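## Task

Push the charger fully home, without tilt, into outlet number six of the power strip, counting from the end the cord leaves. The strip must stay flat on the table, and the gripper must release and withdraw afterwards; the plug only counts if it stays seated with no robot support.

## Robot and tools

Robot: two six-joint arms, left_arm and right_arm, each ending in a two-finger parallel gripper. Bases in the scene frame: left_arm at (+0.007, +0.345, 0) m, right_arm at (+0.044, -0.261, 0) m, both turned slightly about z. Names are labels only; they do not mean left or right in a picture.

Frame: one shared scene frame. Origin on the table surface midway between the arms, +z up, +x out over the table, left_arm on the +y side. A gripper's fingers point along its own +z and open and close along its own y. end_effector_position is the point between the finger pads, just under 1 cm behind the tips. Reported hand positions may be a little off, worse when the arm is stretched.

The 16-number row. Every command uses one flat list of 16 numbers covering both arms: left_arm's x, y, z, qw, qx, qy, qz, opening, then right_arm's same eight. x, y, z are an absolute target position in metres in the scene frame; qw, qx, qy, qz are an absolute target orientation quaternion, w first, in the scene frame. These are poses, not offsets. opening runs from -1 (closed) to +1 (fully open, 0.087 m). A target more than 0.6 m from an arm's last reported position along any gripper axis gets the call refused. To hold an arm still, resend the exact pose from the last result before it stopped, with the wanted opening; to keep a gripper's orientation, keep sending the same quaternion rather than copying the drifted reported one.

Tools:
- execute_actions {actions, pictures}. actions is an empty list (just report state, with pictures), or one item. An action item is {rows, steps}: rows is 1 to 15 of the 16-number rows, one per control step of 1/30 s, last row repeated to fill steps (max 15, default 15, at least 6). A wait item is {steps} alone, up to 300, counted from the previous result, so your reply time eats into it. pictures true forces camera images.
- move {target, speed}: target is one 16-number row; each gripper follows a straight line from its current spot to its pose, both paths finishing together, lasting 0.5 to 10 s (cut off at 10 s). speed is the top path speed in m/s, 0.002 to 0.5, default 0.25; turning is capped at twice that in rad/s. Opening is applied at the start. No collision avoidance with objects or the other arm. The result adds a move: line giving the ending (done, off_target, moving, held, fault), which limits acted (paced = pose clipped; held = some steps blocked, after which the arm may jump fast), and each gripper's distance to its pose. Pictures included.
- wait {seconds}: 0 to 10 s of running without new commands.
- zoom_image {camera, region}: enlarges [x0, y0, x1, y1] pixels (at most 504 by 504) from the latest full image of cam_head_left, cam_head_right, cam_high, cam_low, cam_left_wrist or cam_right_wrist (all 672x504).
- read_manual {section}: licence texts only.
- finished_scene {scene}: ends and grades the current scene; irreversible. Replying without any tool call ends everything.

Control behaviour: each step the commanded pose is clipped to within 70 mm and 16 degrees of the measured pose, then solved by damped inverse kinematics, favouring position over orientation. After an action ends an arm only reaches its last clipped pose, so check the result and command the remainder. Joint friction can leave the gripper up to about 31 mm short, and tiny commands may do nothing. The final 6 steps of each action run during your next reply; only results with nothing pending show a Hand target line. Joint ranges (rad): waist -2.618 to 3.054, shoulder 0 to 3.142, elbow 0 to 3.142, wrist pitch and wrist yaw -1.571 to 1.571, wrist roll -2.094 to 2.094.

Result lines: the state line lists each arm's position and quaternion; grip_measured is finger opening on the command scale (true width in metres is the last Joint positions value). A pose unreachable line plus HELD marks steps the clearance check altered or blocked. FAULT and OVER-TEMPERATURE FAULT report stops; MOTOR HOT warns from 75 °C. Holding loads heats motors; 90 °C halts the arm for 10 s and 100 °C makes it drop.

Gripping: command about 0.02 below grip_measured for a firm hold, less for a light one; about 20 N per pad. Fast closing squeezes harder.

Cautions: faster contact and targets deeper past contact push harder; avoid slams, drops and very hard pushes. Never let the arms collide or press on each other. Keep everything on the table and the strip flat. Expect occasional tugs on held parts or nudges to loose objects. Before finishing, open the gripper and retract so the plug stays seated on its own.

Each tool is called after ">>>" as name(argument=value, ...) on one line, values as JSON.

## Session

I'll start by looking at the current state of the scene.

>>> execute_actions(actions=[])

Scene clock: 0.00 s of 4500.00 s.
left_arm: end_effector_position=(+0.4379, +0.3947, +0.2542) grip_measured=+0.987 end_effector_quat_wxyz=(+0.275, -0.142, +0.853, -0.420) | right_arm: end_effector_position=(+0.5342, -0.3702, +0.1906) grip_measured=+1.000 end_effector_quat_wxyz=(+0.287, +0.702, +0.464, +0.458)
Joint positions: left_arm=[ 0.633  1.998  2.034 -1.158  0.987 -0.107  0.087] | right_arm=[-0.322  1.714  1.097  0.145 -0.415  1.794  0.087]
Joint velocities: left_arm=[-0.002  0.012  0.002 -0.007 -0.022 -0.007 -0.   ] | right_arm=[-0.007 -0.017 -0.027 -0.051 -0.022 -0.007  0.   ]
Hand target (left_arm): +0.438, +0.395, +0.254; +0.275, -0.142, +0.853, -0.420
Hand target (right_arm): +0.534, -0.370, +0.191; +0.287, +0.702, +0.464, +0.458

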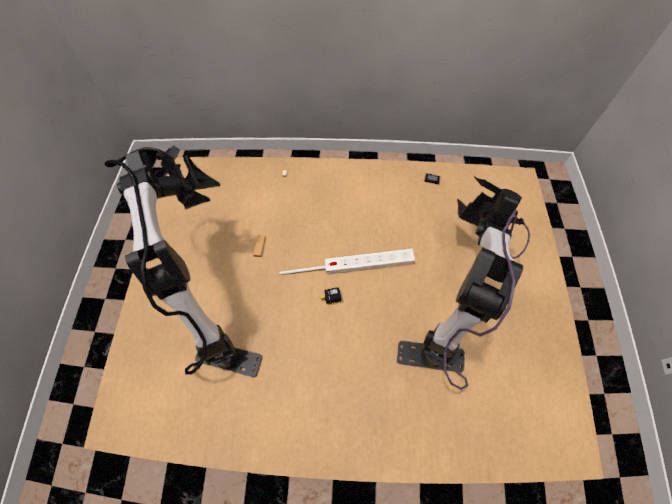

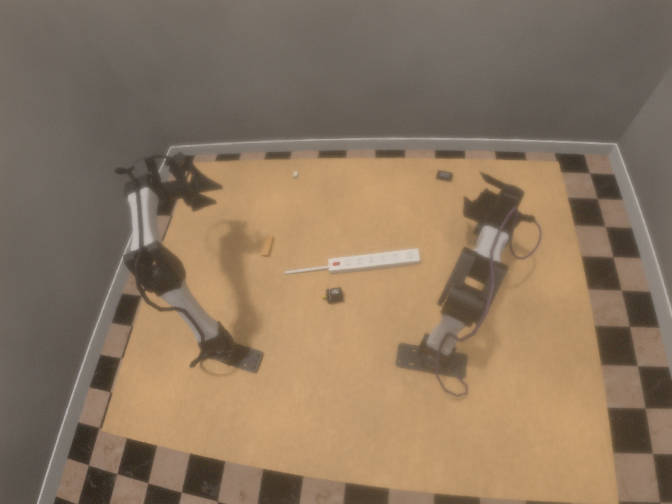

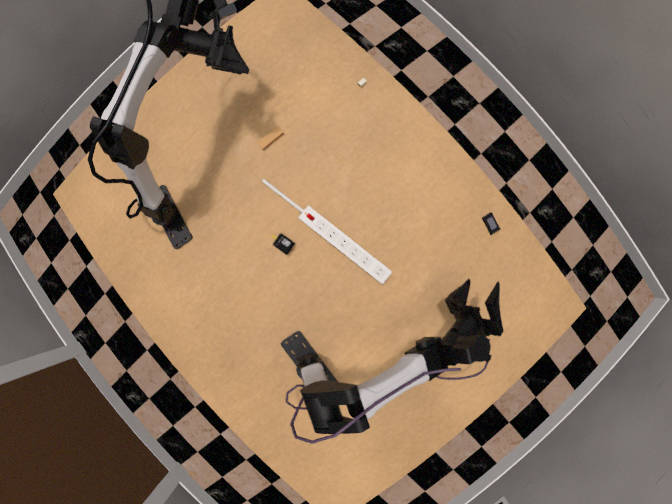

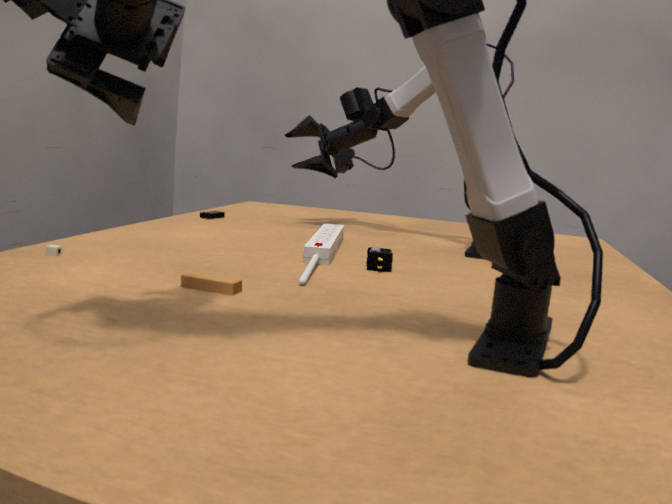

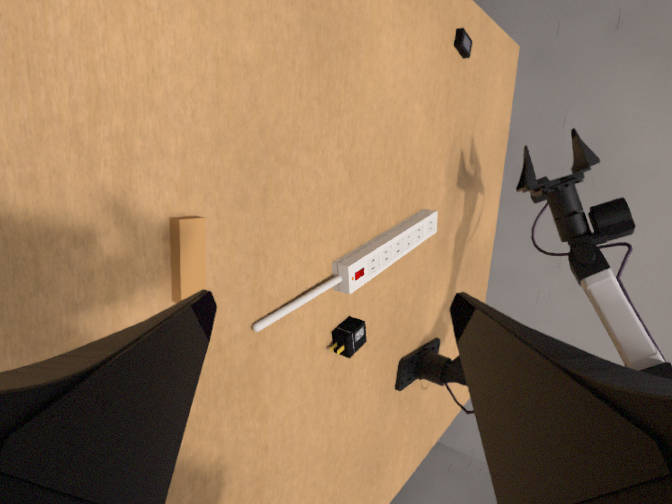

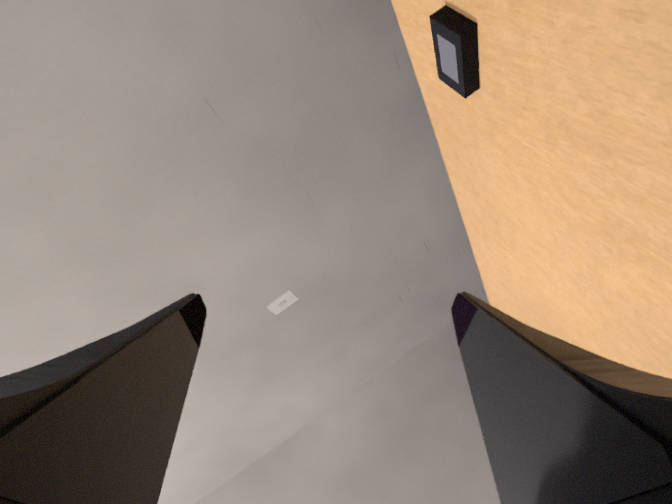

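>>> zoom_image(camera="cam_high", region=[250, 170, 410, 290])

>>> zoom_image(camera="cam_low", region=[280, 210, 420, 300])

>>> zoom_image(camera="cam_left_wrist", region=[300, 200, 460, 370])

>>> zoom_image(camera="cam_head_left", region=[270, 235, 430, 325])

Region (250, 170, 410, 290) of cam_high's 672x504 image, scaled by 3.150, with more detail than that image has; it fills the top 378 rows of this view, and the rest is white.

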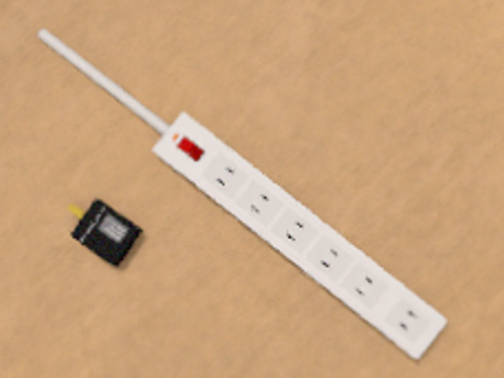

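Region (280, 210, 420, 300) of cam_low's 672x504 image, scaled by 3.600, with more detail than that image has; it fills the top 324 rows of this view, and the rest is white.

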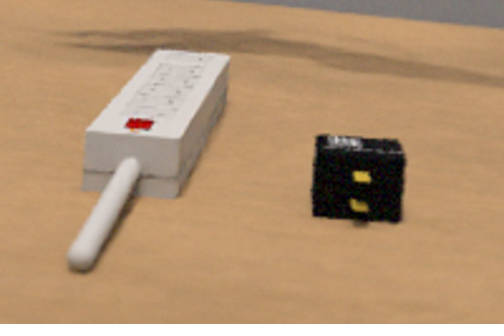

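Region (300, 200, 460, 370) of cam_left_wrist's 672x504 image, scaled by 2.965, with more detail than that image has; it fills the left 474 columns of this view, and the rest is white.

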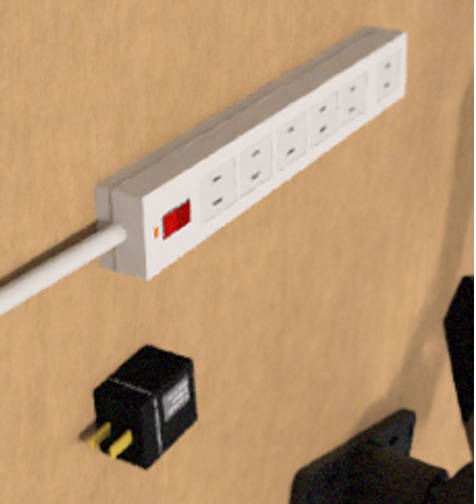

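Region (270, 235, 430, 325) of cam_head_left's 672x504 image, scaled by 3.150, with more detail than that image has; it fills the top 284 rows of this view, and the rest is white.

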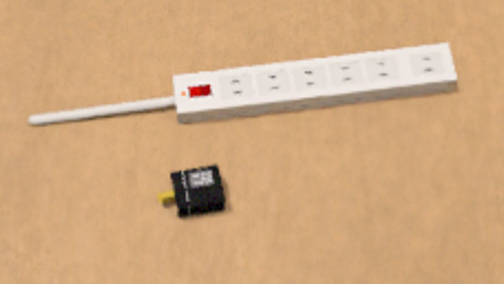

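>>> move(target=[0.4379, 0.3947, 0.2542, 0.275, -0.142, 0.853, -0.420, 1.0, 0.222, 0.025, 0.11, 0.4084, -0.5906, 0.4698, 0.5135, 1.0], speed=0.4)

Scene clock: 15.17 s of 4500.00 s.
left_arm: end_effector_position=(+0.4379, +0.3947, +0.2542) grip_measured=+0.987 end_effector_quat_wxyz=(+0.275, -0.142, +0.853, -0.420) | right_arm: end_effector_position=(+0.2165, +0.0184, +0.0986) grip_measured=+1.000 end_effector_quat_wxyz=(-0.400, +0.579, -0.479, -0.525)
Joint positions: left_arm=[ 0.633  1.998  2.034 -1.158  0.987 -0.107  0.087] | right_arm=[ 0.612  1.499  0.453  0.594 -1.272 -0.394  0.087]
Joint velocities: left_arm=[ 0.012  0.002  0.007  0.007 -0.022 -0.037 -0.001] | right_arm=[-0.027 -0.012  0.017 -0.037  0.007 -0.066  0.   ]
Hand target (left_arm): +0.438, +0.395, +0.254; +0.275, -0.142, +0.853, -0.420
Hand target (right_arm): +0.220, +0.023, +0.108; -0.411, +0.586, -0.468, -0.518
Off the commanded pose (left_arm): 0.000 m, 0 deg.
Off the commanded pose (right_arm): 0.014 m, 2 deg.
Kept back: nothing.
After step 90, 7.23 s passed at rest.
move: off_target (right_arm)
camera_calibration (this result's frames):
cam_right_wrist: T_world_to_cam=[[0.976258, 0.2113, -0.0476719, -0.217313], [0.156674, -0.840786, -0.518201, 0.0559159], [-0.149578, 0.498429, -0.853929, 0.251551], [0, 0, 0, 1]] pos_world=[0.241019, -0.0324487, 0.233423]

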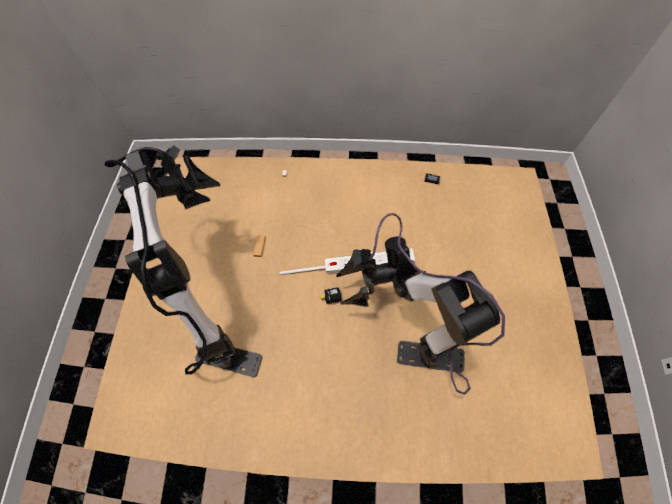

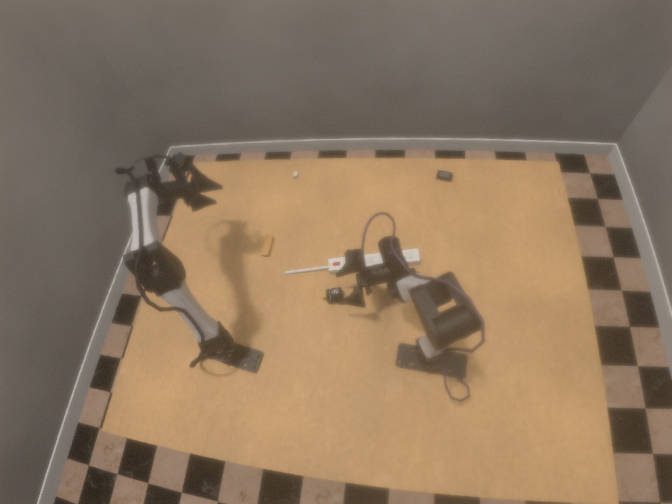

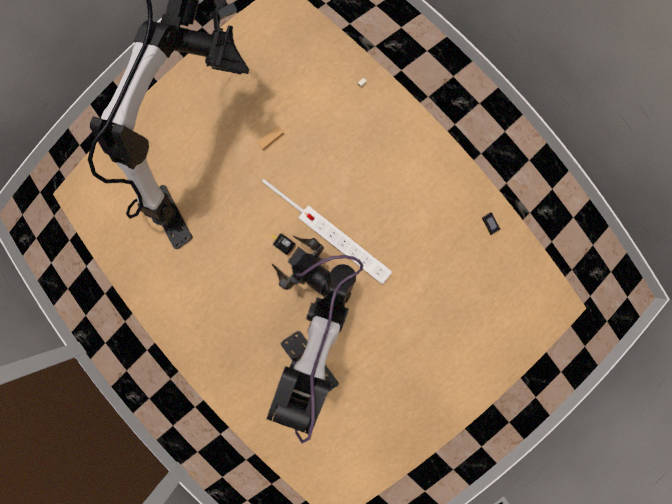

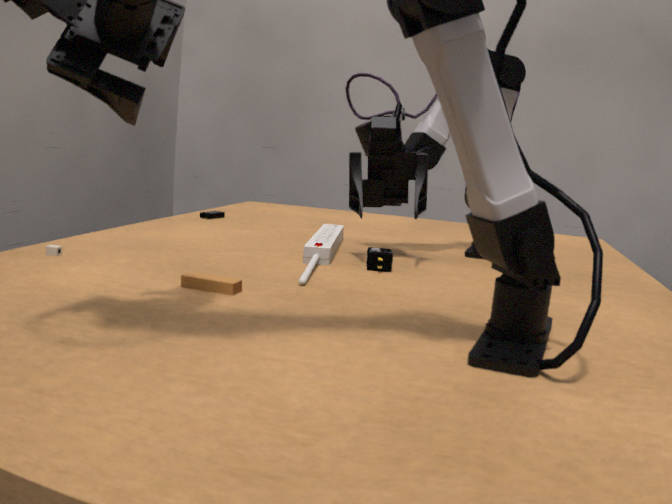

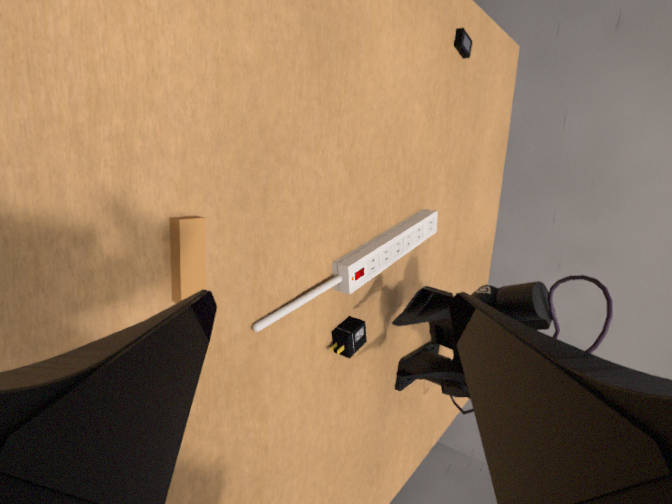

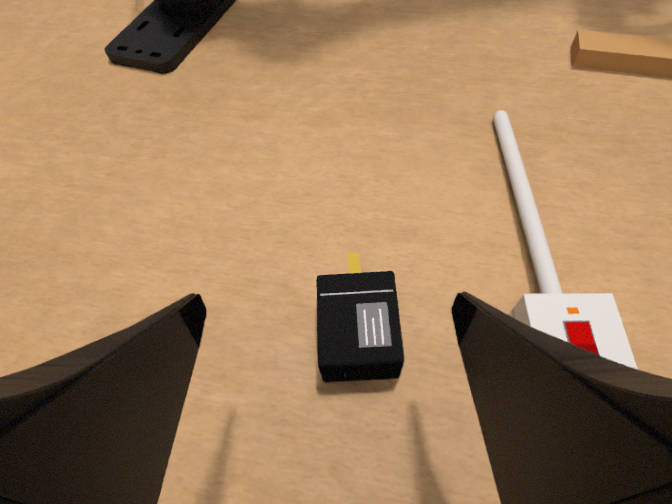

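>>> zoom_image(camera="cam_right_wrist", region=[280, 230, 440, 400])

Region (280, 230, 440, 400) of cam_right_wrist's 672x504 image, scaled by 2.965, with more detail than that image has; it fills the left 474 columns of this view, and the rest is white.

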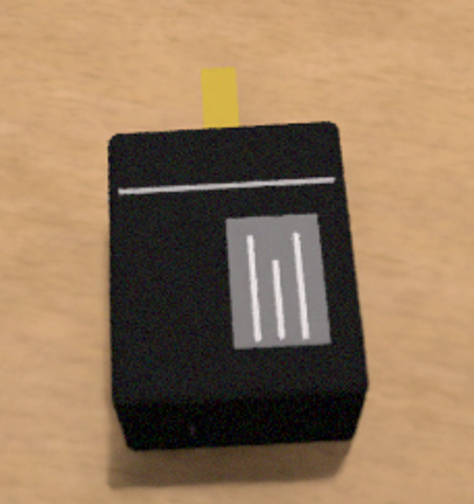

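>>> move(target=[0.4379, 0.3947, 0.2542, 0.275, -0.142, 0.853, -0.420, 1.0, 0.228, 0.058, 0.065, 0.4040, -0.5947, 0.4647, 0.5170, 0.6], speed=0.15)

Scene clock: 17.93 s of 4500.00 s.
left_arm: end_effector_position=(+0.4379, +0.3947, +0.2542) grip_measured=+0.987 end_effector_quat_wxyz=(+0.275, -0.142, +0.853, -0.420) | right_arm: end_effector_position=(+0.2234, +0.0520, +0.0609) grip_measured=+0.600 end_effector_quat_wxyz=(-0.394, +0.592, -0.473, -0.521)
Joint positions: left_arm=[ 0.633  1.998  2.034 -1.158  0.987 -0.107  0.087] | right_arm=[ 0.711  1.76   0.495  0.857 -1.193 -0.356  0.07 ]
Joint velocities: left_arm=[ 0.002  0.002 -0.012 -0.022 -0.022 -0.037  0.001] | right_arm=[-0.027  0.007  0.007  0.051 -0.051  0.066 -0.001]
Hand target (left_arm): +0.438, +0.395, +0.254; +0.275, -0.142, +0.853, -0.420
Hand target (right_arm): +0.228, +0.059, +0.065; -0.403, +0.595, -0.465, -0.517
Off the commanded pose (left_arm): 0.000 m, 0 deg.
Off the commanded pose (right_arm): 0.009 m, 2 deg.
Kept back: nothing.
move: done
camera_calibration (this result's frames):
cam_right_wrist: T_world_to_cam=[[0.972164, 0.231967, -0.0329943, -0.234057], [0.184376, -0.844283, -0.503182, 0.0565696], [-0.144578, 0.483092, -0.86355, 0.203924], [0, 0, 0, 1]] pos_world=[0.246595, 0.00354008, 0.196841]

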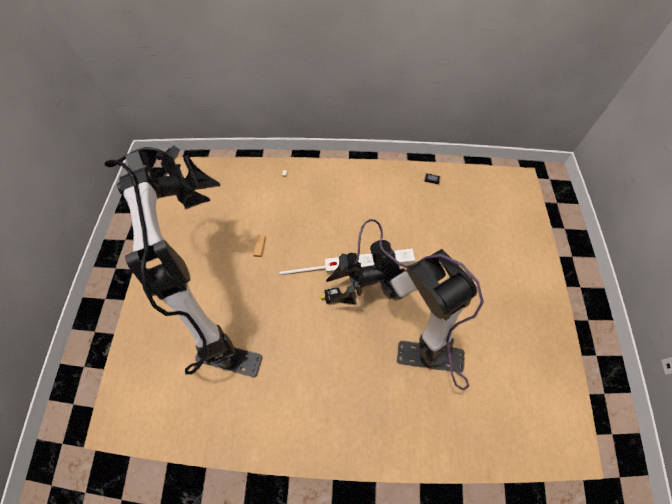

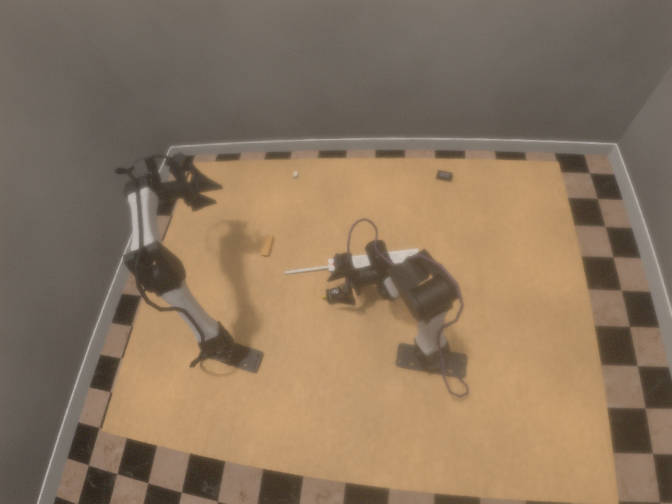

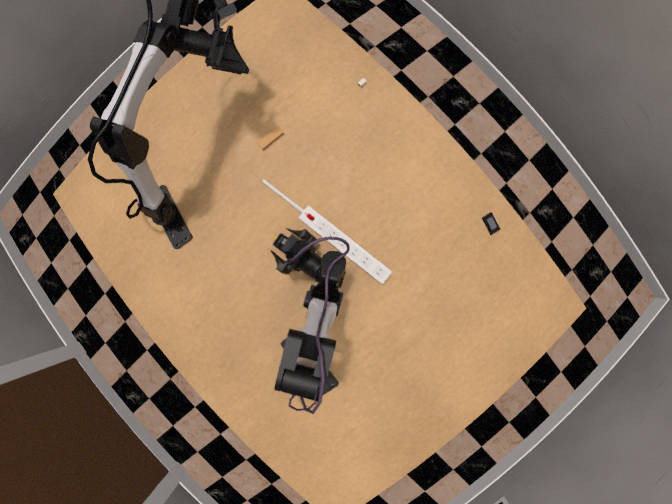

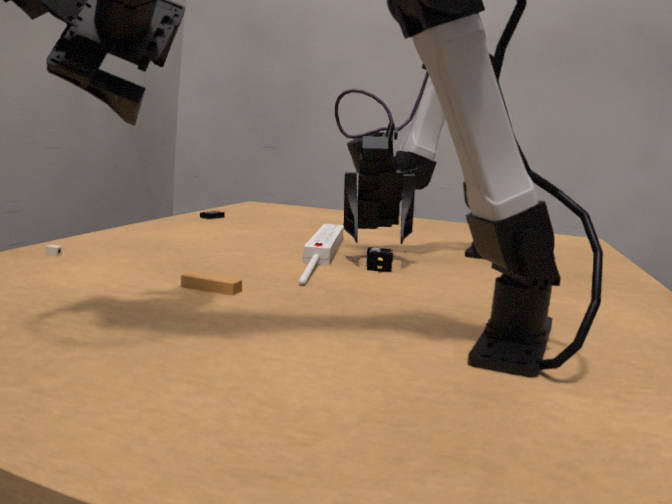

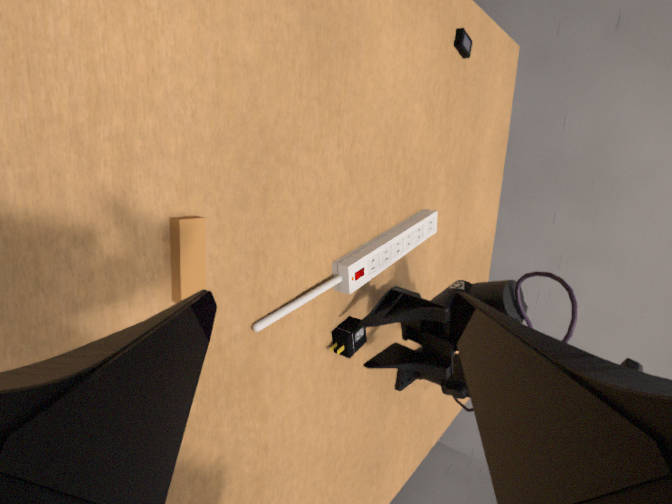

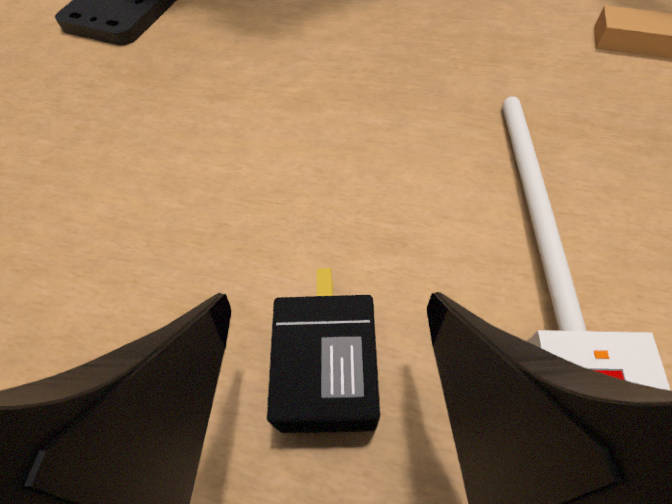

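>>> zoom_image(camera="cam_low", region=[320, 190, 440, 290])

Region (320, 190, 440, 290) of cam_low's 672x504 image, scaled by 4.200, with more detail than that image has.

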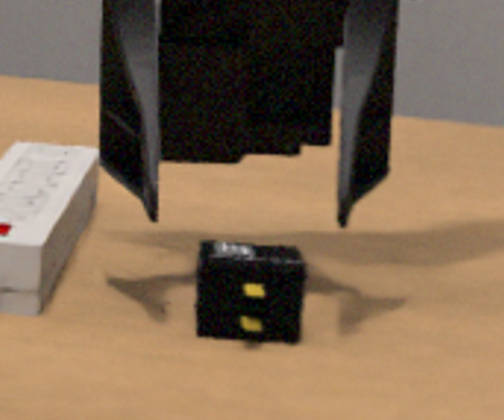

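>>> move(target=[0.4379, 0.3947, 0.2542, 0.275, -0.142, 0.853, -0.420, 1.0, 0.227, 0.058, 0.030, 0.4040, -0.5947, 0.4647, 0.5170, 0.6], speed=0.06)

>>> zoom_image(camera="cam_low", region=[320, 190, 440, 290])

Scene clock: 19.70 s of 4500.00 s.
left_arm: end_effector_position=(+0.4379, +0.3947, +0.2542) grip_measured=+0.987 end_effector_quat_wxyz=(+0.275, -0.142, +0.853, -0.420) | right_arm: end_effector_position=(+0.2299, +0.0561, +0.0321) grip_measured=+0.600 end_effector_quat_wxyz=(-0.404, +0.594, -0.465, -0.517)
Joint positions: left_arm=[ 0.633  1.998  2.034 -1.158  0.987 -0.107  0.087] | right_arm=[ 0.711  1.934  0.495  1.056 -1.191 -0.357  0.07 ]
Joint velocities: left_arm=[ 0.007 -0.002 -0.002  0.007 -0.022  0.022  0.   ] | right_arm=[-0.002  0.027 -0.002 -0.007  0.051  0.007 -0.   ]
Hand target (left_arm): +0.438, +0.395, +0.254; +0.275, -0.142, +0.853, -0.420
Hand target (right_arm): +0.227, +0.058, +0.029; -0.404, +0.595, -0.465, -0.517
Off the commanded pose (left_arm): 0.000 m, 0 deg.
Off the commanded pose (right_arm): 0.004 m, 0 deg.
Kept back: nothing.
move: done
camera_calibration (this result's frames):
cam_right_wrist: T_world_to_cam=[[0.973077, 0.230354, -0.00767605, -0.243141], [0.194252, -0.837585, -0.510604, 0.0419457], [-0.124049, 0.495366, -0.859781, 0.172398], [0, 0, 0, 1]] pos_world=[0.249832, 0.0057417, 0.167776]

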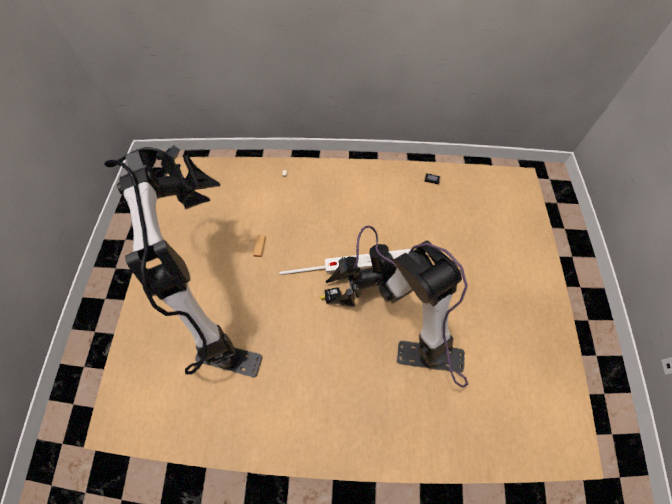

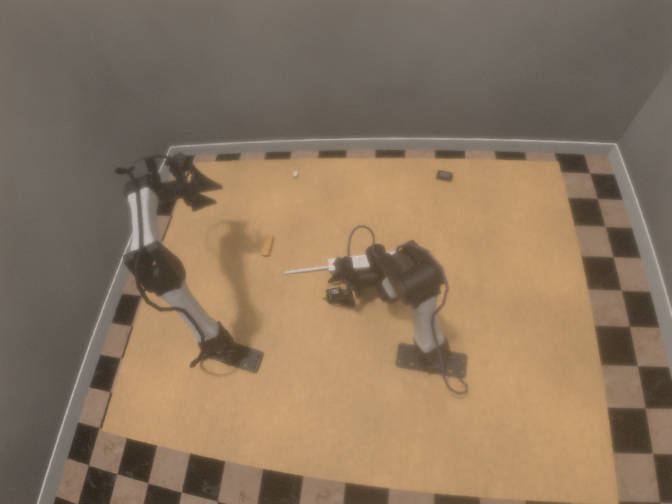

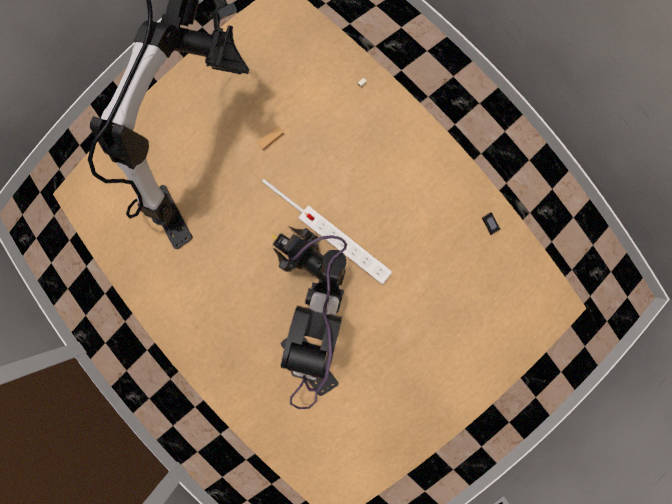

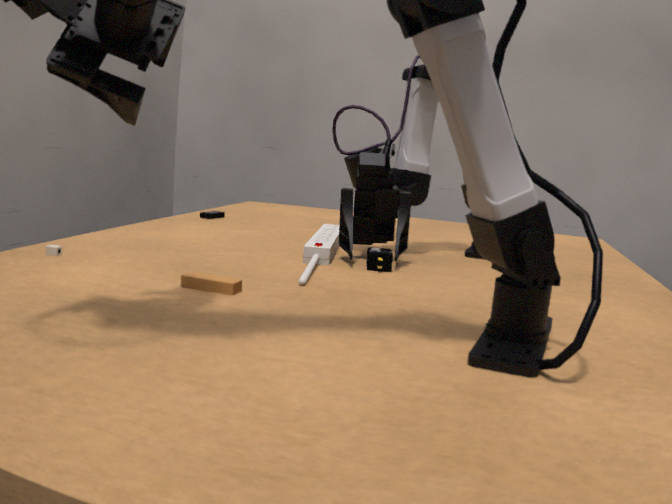

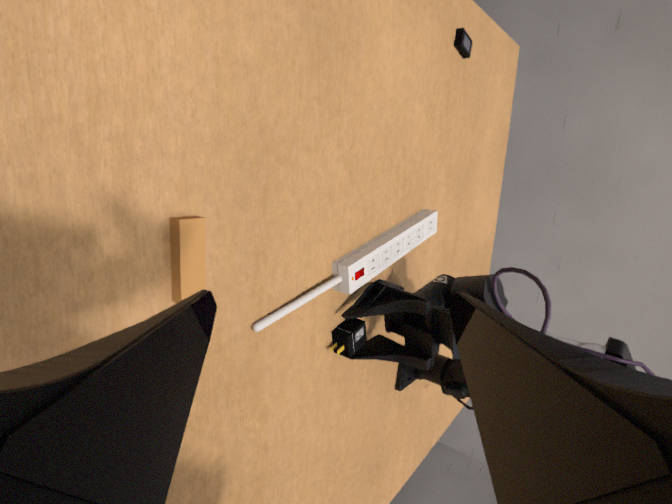

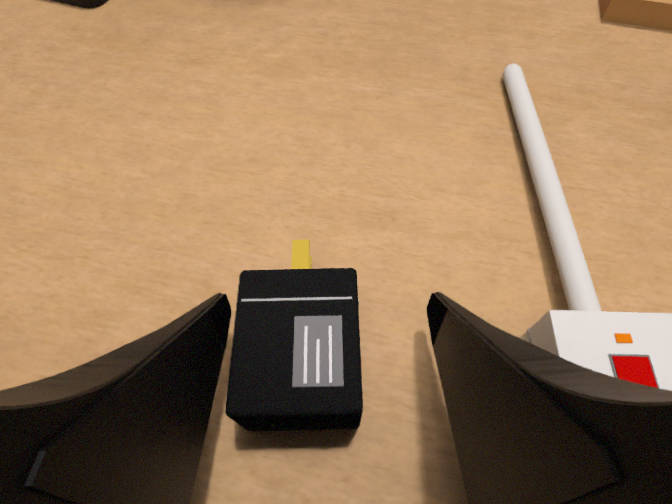

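Region (320, 190, 440, 290) of cam_low's 672x504 image, scaled by 4.200, with more detail than that image has.

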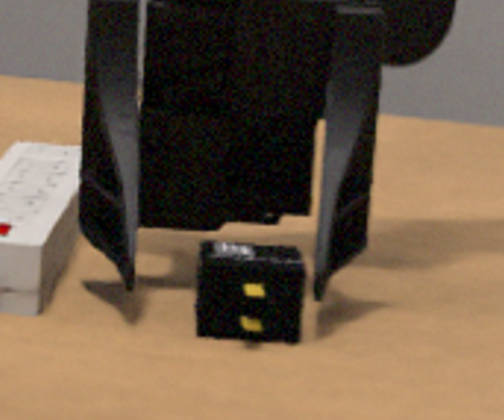

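>>> move(target=[0.4379, 0.3947, 0.2542, 0.275, -0.142, 0.853, -0.420, 1.0, 0.216, 0.054, 0.023, 0.4040, -0.5947, 0.4647, 0.5170, 0.6], speed=0.04)

>>> zoom_image(camera="cam_low", region=[320, 190, 440, 290])

Scene clock: 20.97 s of 4500.00 s.
left_arm: end_effector_position=(+0.4379, +0.3947, +0.2542) grip_measured=+0.987 end_effector_quat_wxyz=(+0.275, -0.142, +0.853, -0.420) | right_arm: end_effector_position=(+0.2209, +0.0542, +0.0264) grip_measured=+0.600 end_effector_quat_wxyz=(-0.405, +0.595, -0.463, -0.517)
Joint positions: left_arm=[ 0.633  1.998  2.034 -1.158  0.987 -0.107  0.087] | right_arm=[ 0.724  1.955  0.458  1.127 -1.182 -0.348  0.07 ]
Joint velocities: left_arm=[ 0.007 -0.007 -0.002 -0.007 -0.095 -0.037 -0.001] | right_arm=[-0.007 -0.002  0.007 -0.037 -0.037  0.022  0.001]
Hand target (left_arm): +0.438, +0.395, +0.254; +0.275, -0.142, +0.853, -0.420
Hand target (right_arm): +0.216, +0.054, +0.023; -0.403, +0.595, -0.465, -0.517
Off the commanded pose (left_arm): 0.000 m, 0 deg.
Off the commanded pose (right_arm): 0.006 m, 0 deg.
Kept back: nothing.
move: done
camera_calibration (this result's frames):
cam_right_wrist: T_world_to_cam=[[0.972358, 0.233475, -0.00315903, -0.234173], [0.198965, -0.835562, -0.512103, 0.0380743], [-0.122203, 0.497319, -0.858918, 0.16687], [0, 0, 0, 1]] pos_world=[0.240516, 0.00349948, 0.162086]

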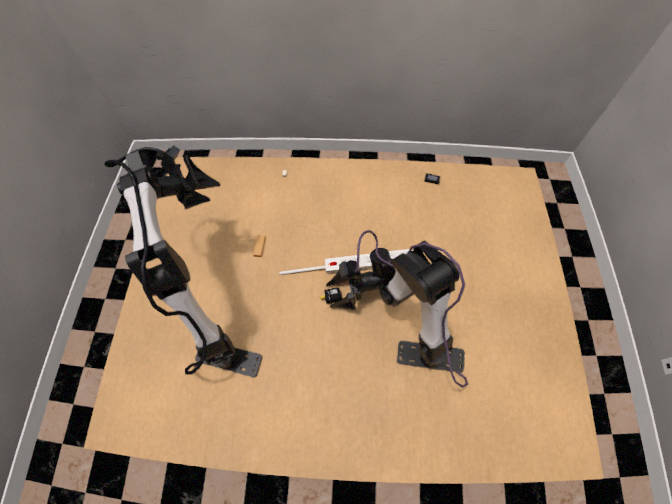

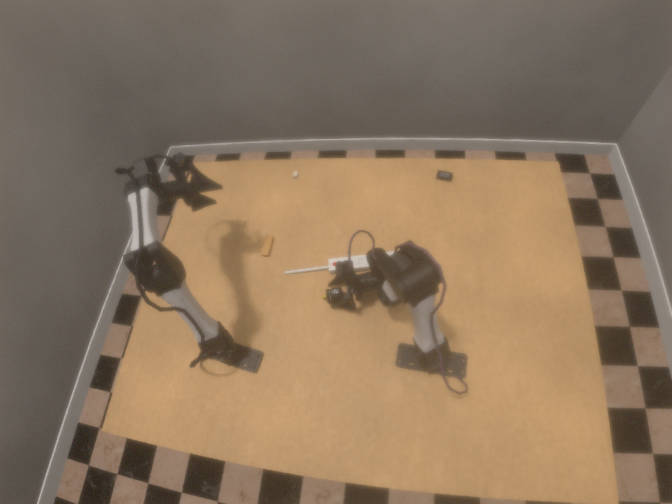

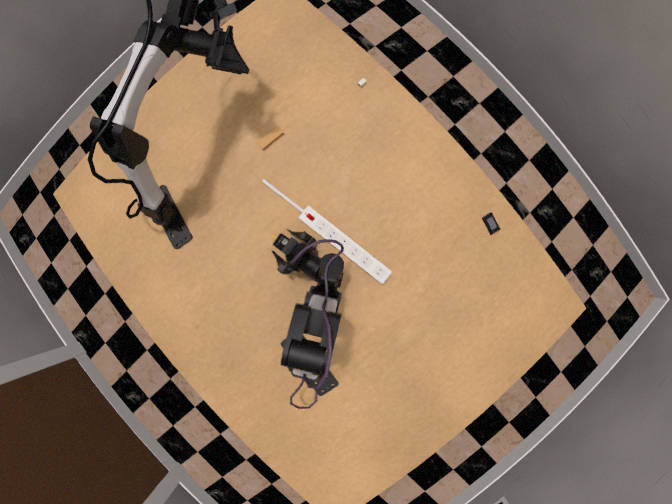

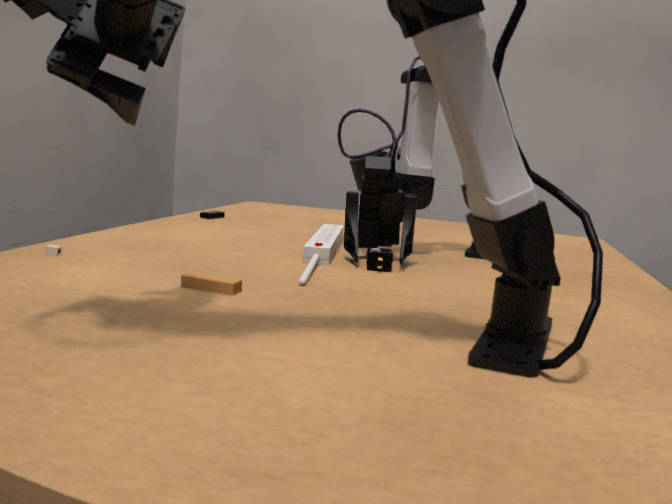

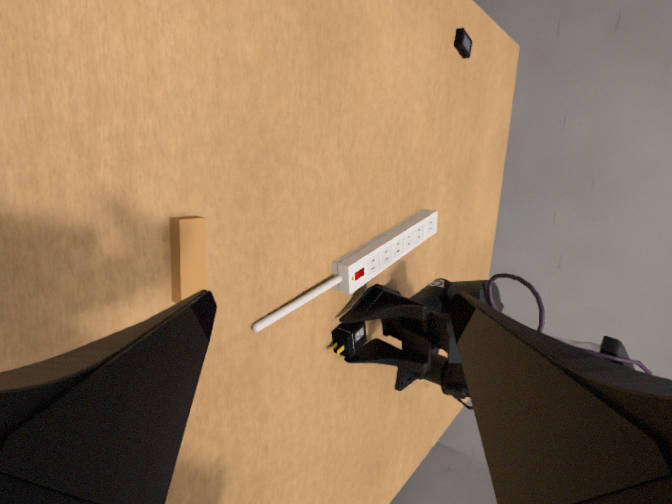

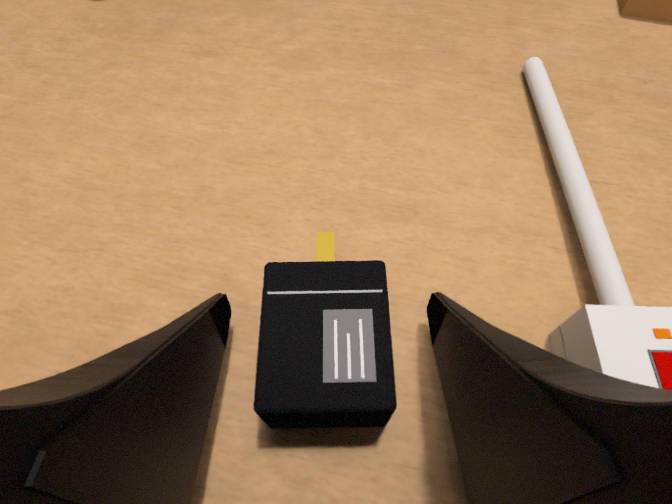

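Region (320, 190, 440, 290) of cam_low's 672x504 image, scaled by 4.200, with more detail than that image has.

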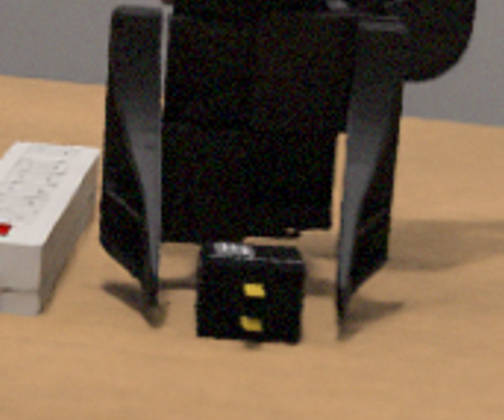

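>>> execute_actions(actions=[{"rows": [[0.4379, 0.3947, 0.2542, 0.275, -0.142, 0.853, -0.420, 1.0, 0.216, 0.054, 0.023, 0.4040, -0.5947, 0.4647, 0.5170, 0.5],[0.4379, 0.3947, 0.2542, 0.275, -0.142, 0.853, -0.420, 1.0, 0.216, 0.054, 0.023, 0.4040, -0.5947, 0.4647, 0.5170, 0.4],[0.4379, 0.3947, 0.2542, 0.275, -0.142, 0.853, -0.420, 1.0, 0.216, 0.054, 0.023, 0.4040, -0.5947, 0.4647, 0.5170, 0.3],[0.4379, 0.3947, 0.2542, 0.275, -0.142, 0.853, -0.420, 1.0, 0.216, 0.054, 0.023, 0.4040, -0.5947, 0.4647, 0.5170, 0.22],[0.4379, 0.3947, 0.2542, 0.275, -0.142, 0.853, -0.420, 1.0, 0.216, 0.054, 0.023, 0.4040, -0.5947, 0.4647, 0.5170, 0.15],[0.4379, 0.3947, 0.2542, 0.275, -0.142, 0.853, -0.420, 1.0, 0.216, 0.054, 0.023, 0.4040, -0.5947, 0.4647, 0.5170, 0.10],[0.4379, 0.3947, 0.2542, 0.275, -0.142, 0.853, -0.420, 1.0, 0.216, 0.054, 0.023, 0.4040, -0.5947, 0.4647, 0.5170, 0.06],[0.4379, 0.3947, 0.2542, 0.275, -0.142, 0.853, -0.420, 1.0, 0.216, 0.054, 0.023, 0.4040, -0.5947, 0.4647, 0.5170, 0.03],[0.4379, 0.3947, 0.2542, 0.275, -0.142, 0.853, -0.420, 1.0, 0.216, 0.054, 0.023, 0.4040, -0.5947, 0.4647, 0.5170, 0.0],[0.4379, 0.3947, 0.2542, 0.275, -0.142, 0.853, -0.420, 1.0, 0.216, 0.054, 0.023, 0.4040, -0.5947, 0.4647, 0.5170, -0.02],[0.4379, 0.3947, 0.2542, 0.275, -0.142, 0.853, -0.420, 1.0, 0.216, 0.054, 0.023, 0.4040, -0.5947, 0.4647, 0.5170, -0.04],[0.4379, 0.3947, 0.2542, 0.275, -0.142, 0.853, -0.420, 1.0, 0.216, 0.054, 0.023, 0.4040, -0.5947, 0.4647, 0.5170, -0.06],[0.4379, 0.3947, 0.2542, 0.275, -0.142, 0.853, -0.420, 1.0, 0.216, 0.054, 0.023, 0.4040, -0.5947, 0.4647, 0.5170, -0.08],[0.4379, 0.3947, 0.2542, 0.275, -0.142, 0.853, -0.420, 1.0, 0.216, 0.054, 0.023, 0.4040, -0.5947, 0.4647, 0.5170, -0.10],[0.4379, 0.3947, 0.2542, 0.275, -0.142, 0.853, -0.420, 1.0, 0.216, 0.054, 0.023, 0.4040, -0.5947, 0.4647, 0.5170, -0.12]], "steps": 15}])

>>> execute_actions(actions=[{"steps": 15}], pictures=true)

Scene clock: 22.00 s of 4500.00 s.
left_arm: end_effector_position=(+0.4379, +0.3947, +0.2542) grip_measured=+0.987 end_effector_quat_wxyz=(+0.275, -0.142, +0.853, -0.420) | right_arm: end_effector_position=(+0.2219, +0.0548, +0.0278) grip_measured=+0.014 end_effector_quat_wxyz=(-0.409, +0.595, -0.461, -0.516)
Joint positions: left_arm=[ 0.633  1.998  2.034 -1.158  0.987 -0.107  0.087] | right_arm=[ 0.724  1.955  0.458  1.138 -1.181 -0.345  0.044]
Joint velocities: left_arm=[ 0.002 -0.002 -0.007 -0.051 -0.007 -0.007  0.   ] | right_arm=[-0.002 -0.017 -0.022  0.007  0.051  0.022 -0.024]
Steps of this call (steps 1 to 22: nothing new was sent; steps 23 to 31: the first 9 steps of this action). Readings (end_effector_position):
23: left_arm (+0.4379, +0.3947, +0.2542) | right_arm (+0.2218, +0.0547, +0.0276)
24: left_arm (+0.4379, +0.3947, +0.2542) | right_arm (+0.2218, +0.0547, +0.0277)
26: left_arm (+0.4379, +0.3947, +0.2542) | right_arm (+0.2218, +0.0547, +0.0277)
30: left_arm (+0.4379, +0.3947, +0.2542) | right_arm (+0.2219, +0.0548, +0.0278)
31: the state above

Scene clock: 22.50 s of 4500.00 s.
left_arm: end_effector_position=(+0.4379, +0.3947, +0.2542) grip_measured=+0.987 end_effector_quat_wxyz=(+0.275, -0.142, +0.853, -0.420) | right_arm: end_effector_position=(+0.2218, +0.0548, +0.0278) grip_measured=-0.090 end_effector_quat_wxyz=(-0.408, +0.595, -0.461, -0.516)
Joint positions: left_arm=[ 0.633  1.998  2.034 -1.158  0.987 -0.107  0.087] | right_arm=[ 0.724  1.955  0.458  1.138 -1.181 -0.344  0.04 ]
Joint velocities: left_arm=[ 0.007  0.017 -0.012  0.007 -0.022 -0.007  0.001] | right_arm=[-0.012 -0.007  0.002 -0.007 -0.022 -0.037 -0.   ]
Hand target (left_arm): +0.438, +0.395, +0.254; +0.275, -0.142, +0.853, -0.420
Hand target (right_arm): +0.216, +0.054, +0.023; -0.404, +0.595, -0.465, -0.517
Off the commanded pose (left_arm): 0.000 m, 0 deg.
Off the commanded pose (right_arm): 0.008 m, 1 deg.
Kept back: nothing.
Steps of this call (steps 1 to 6: the last 6 steps of your previous action; steps 7 to 15: nothing new was sent). Readings (end_effector_position):
1: left_arm (+0.4379, +0.3947, +0.2542) | right_arm (+0.2219, +0.0548, +0.0278)
2: left_arm (+0.4379, +0.3947, +0.2542) | right_arm (+0.2219, +0.0548, +0.0278)
4: left_arm (+0.4379, +0.3947, +0.2542) | right_arm (+0.2219, +0.0548, +0.0278)
8: left_arm (+0.4379, +0.3947, +0.2542) | right_arm (+0.2218, +0.0548, +0.0278)
15: the state above
camera_calibration (this result's frames):
cam_right_wrist: T_world_to_cam=[[0.972821, 0.231536, 0.00317402, -0.235359], [0.200045, -0.833448, -0.515118, 0.0387839], [-0.116623, 0.501753, -0.857113, 0.166327], [0, 0, 0, 1]] pos_world=[0.240602, 0.00336366, 0.163286]

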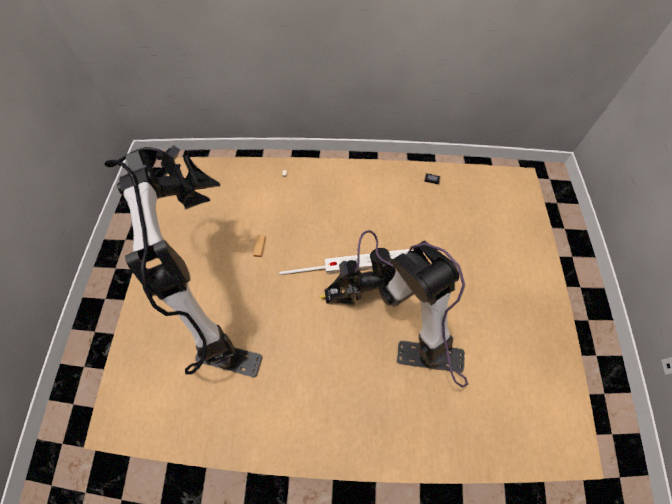

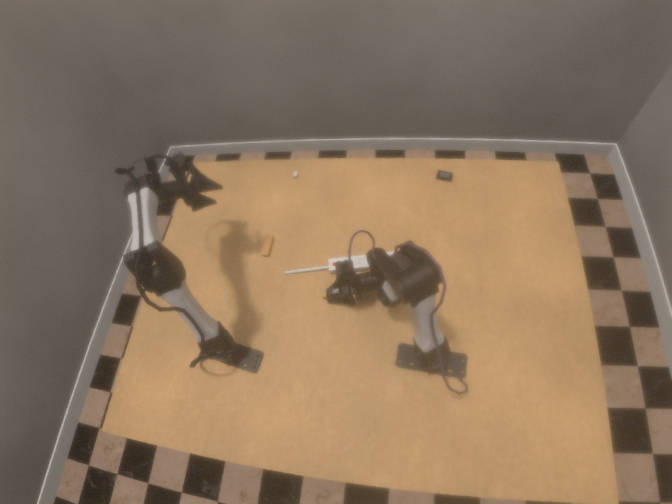

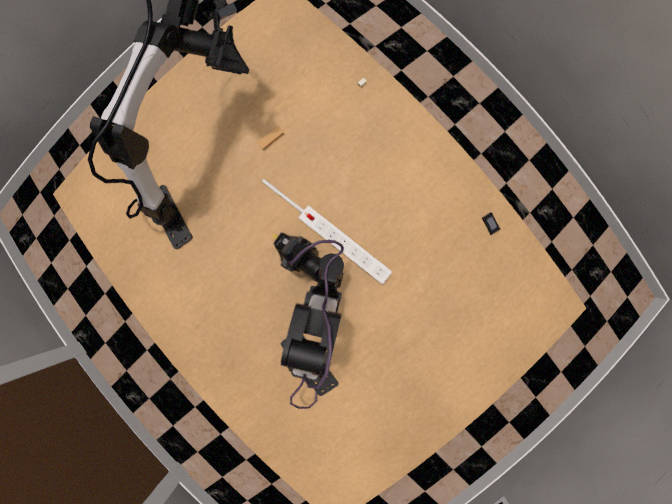

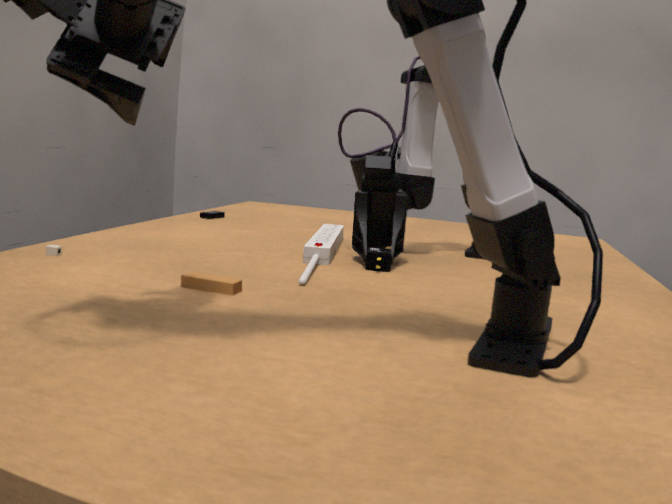

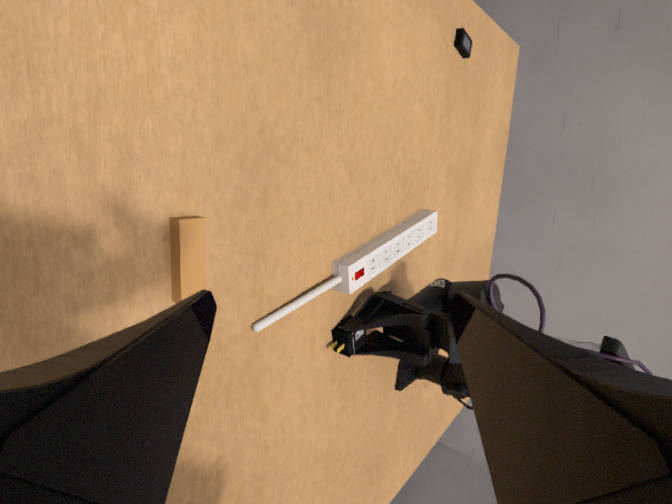

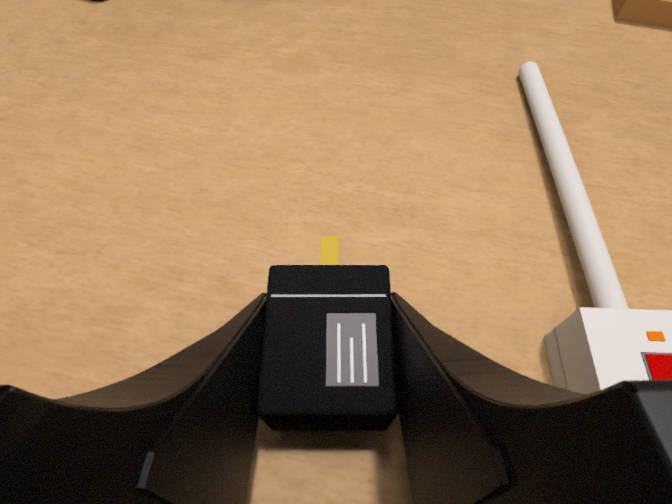

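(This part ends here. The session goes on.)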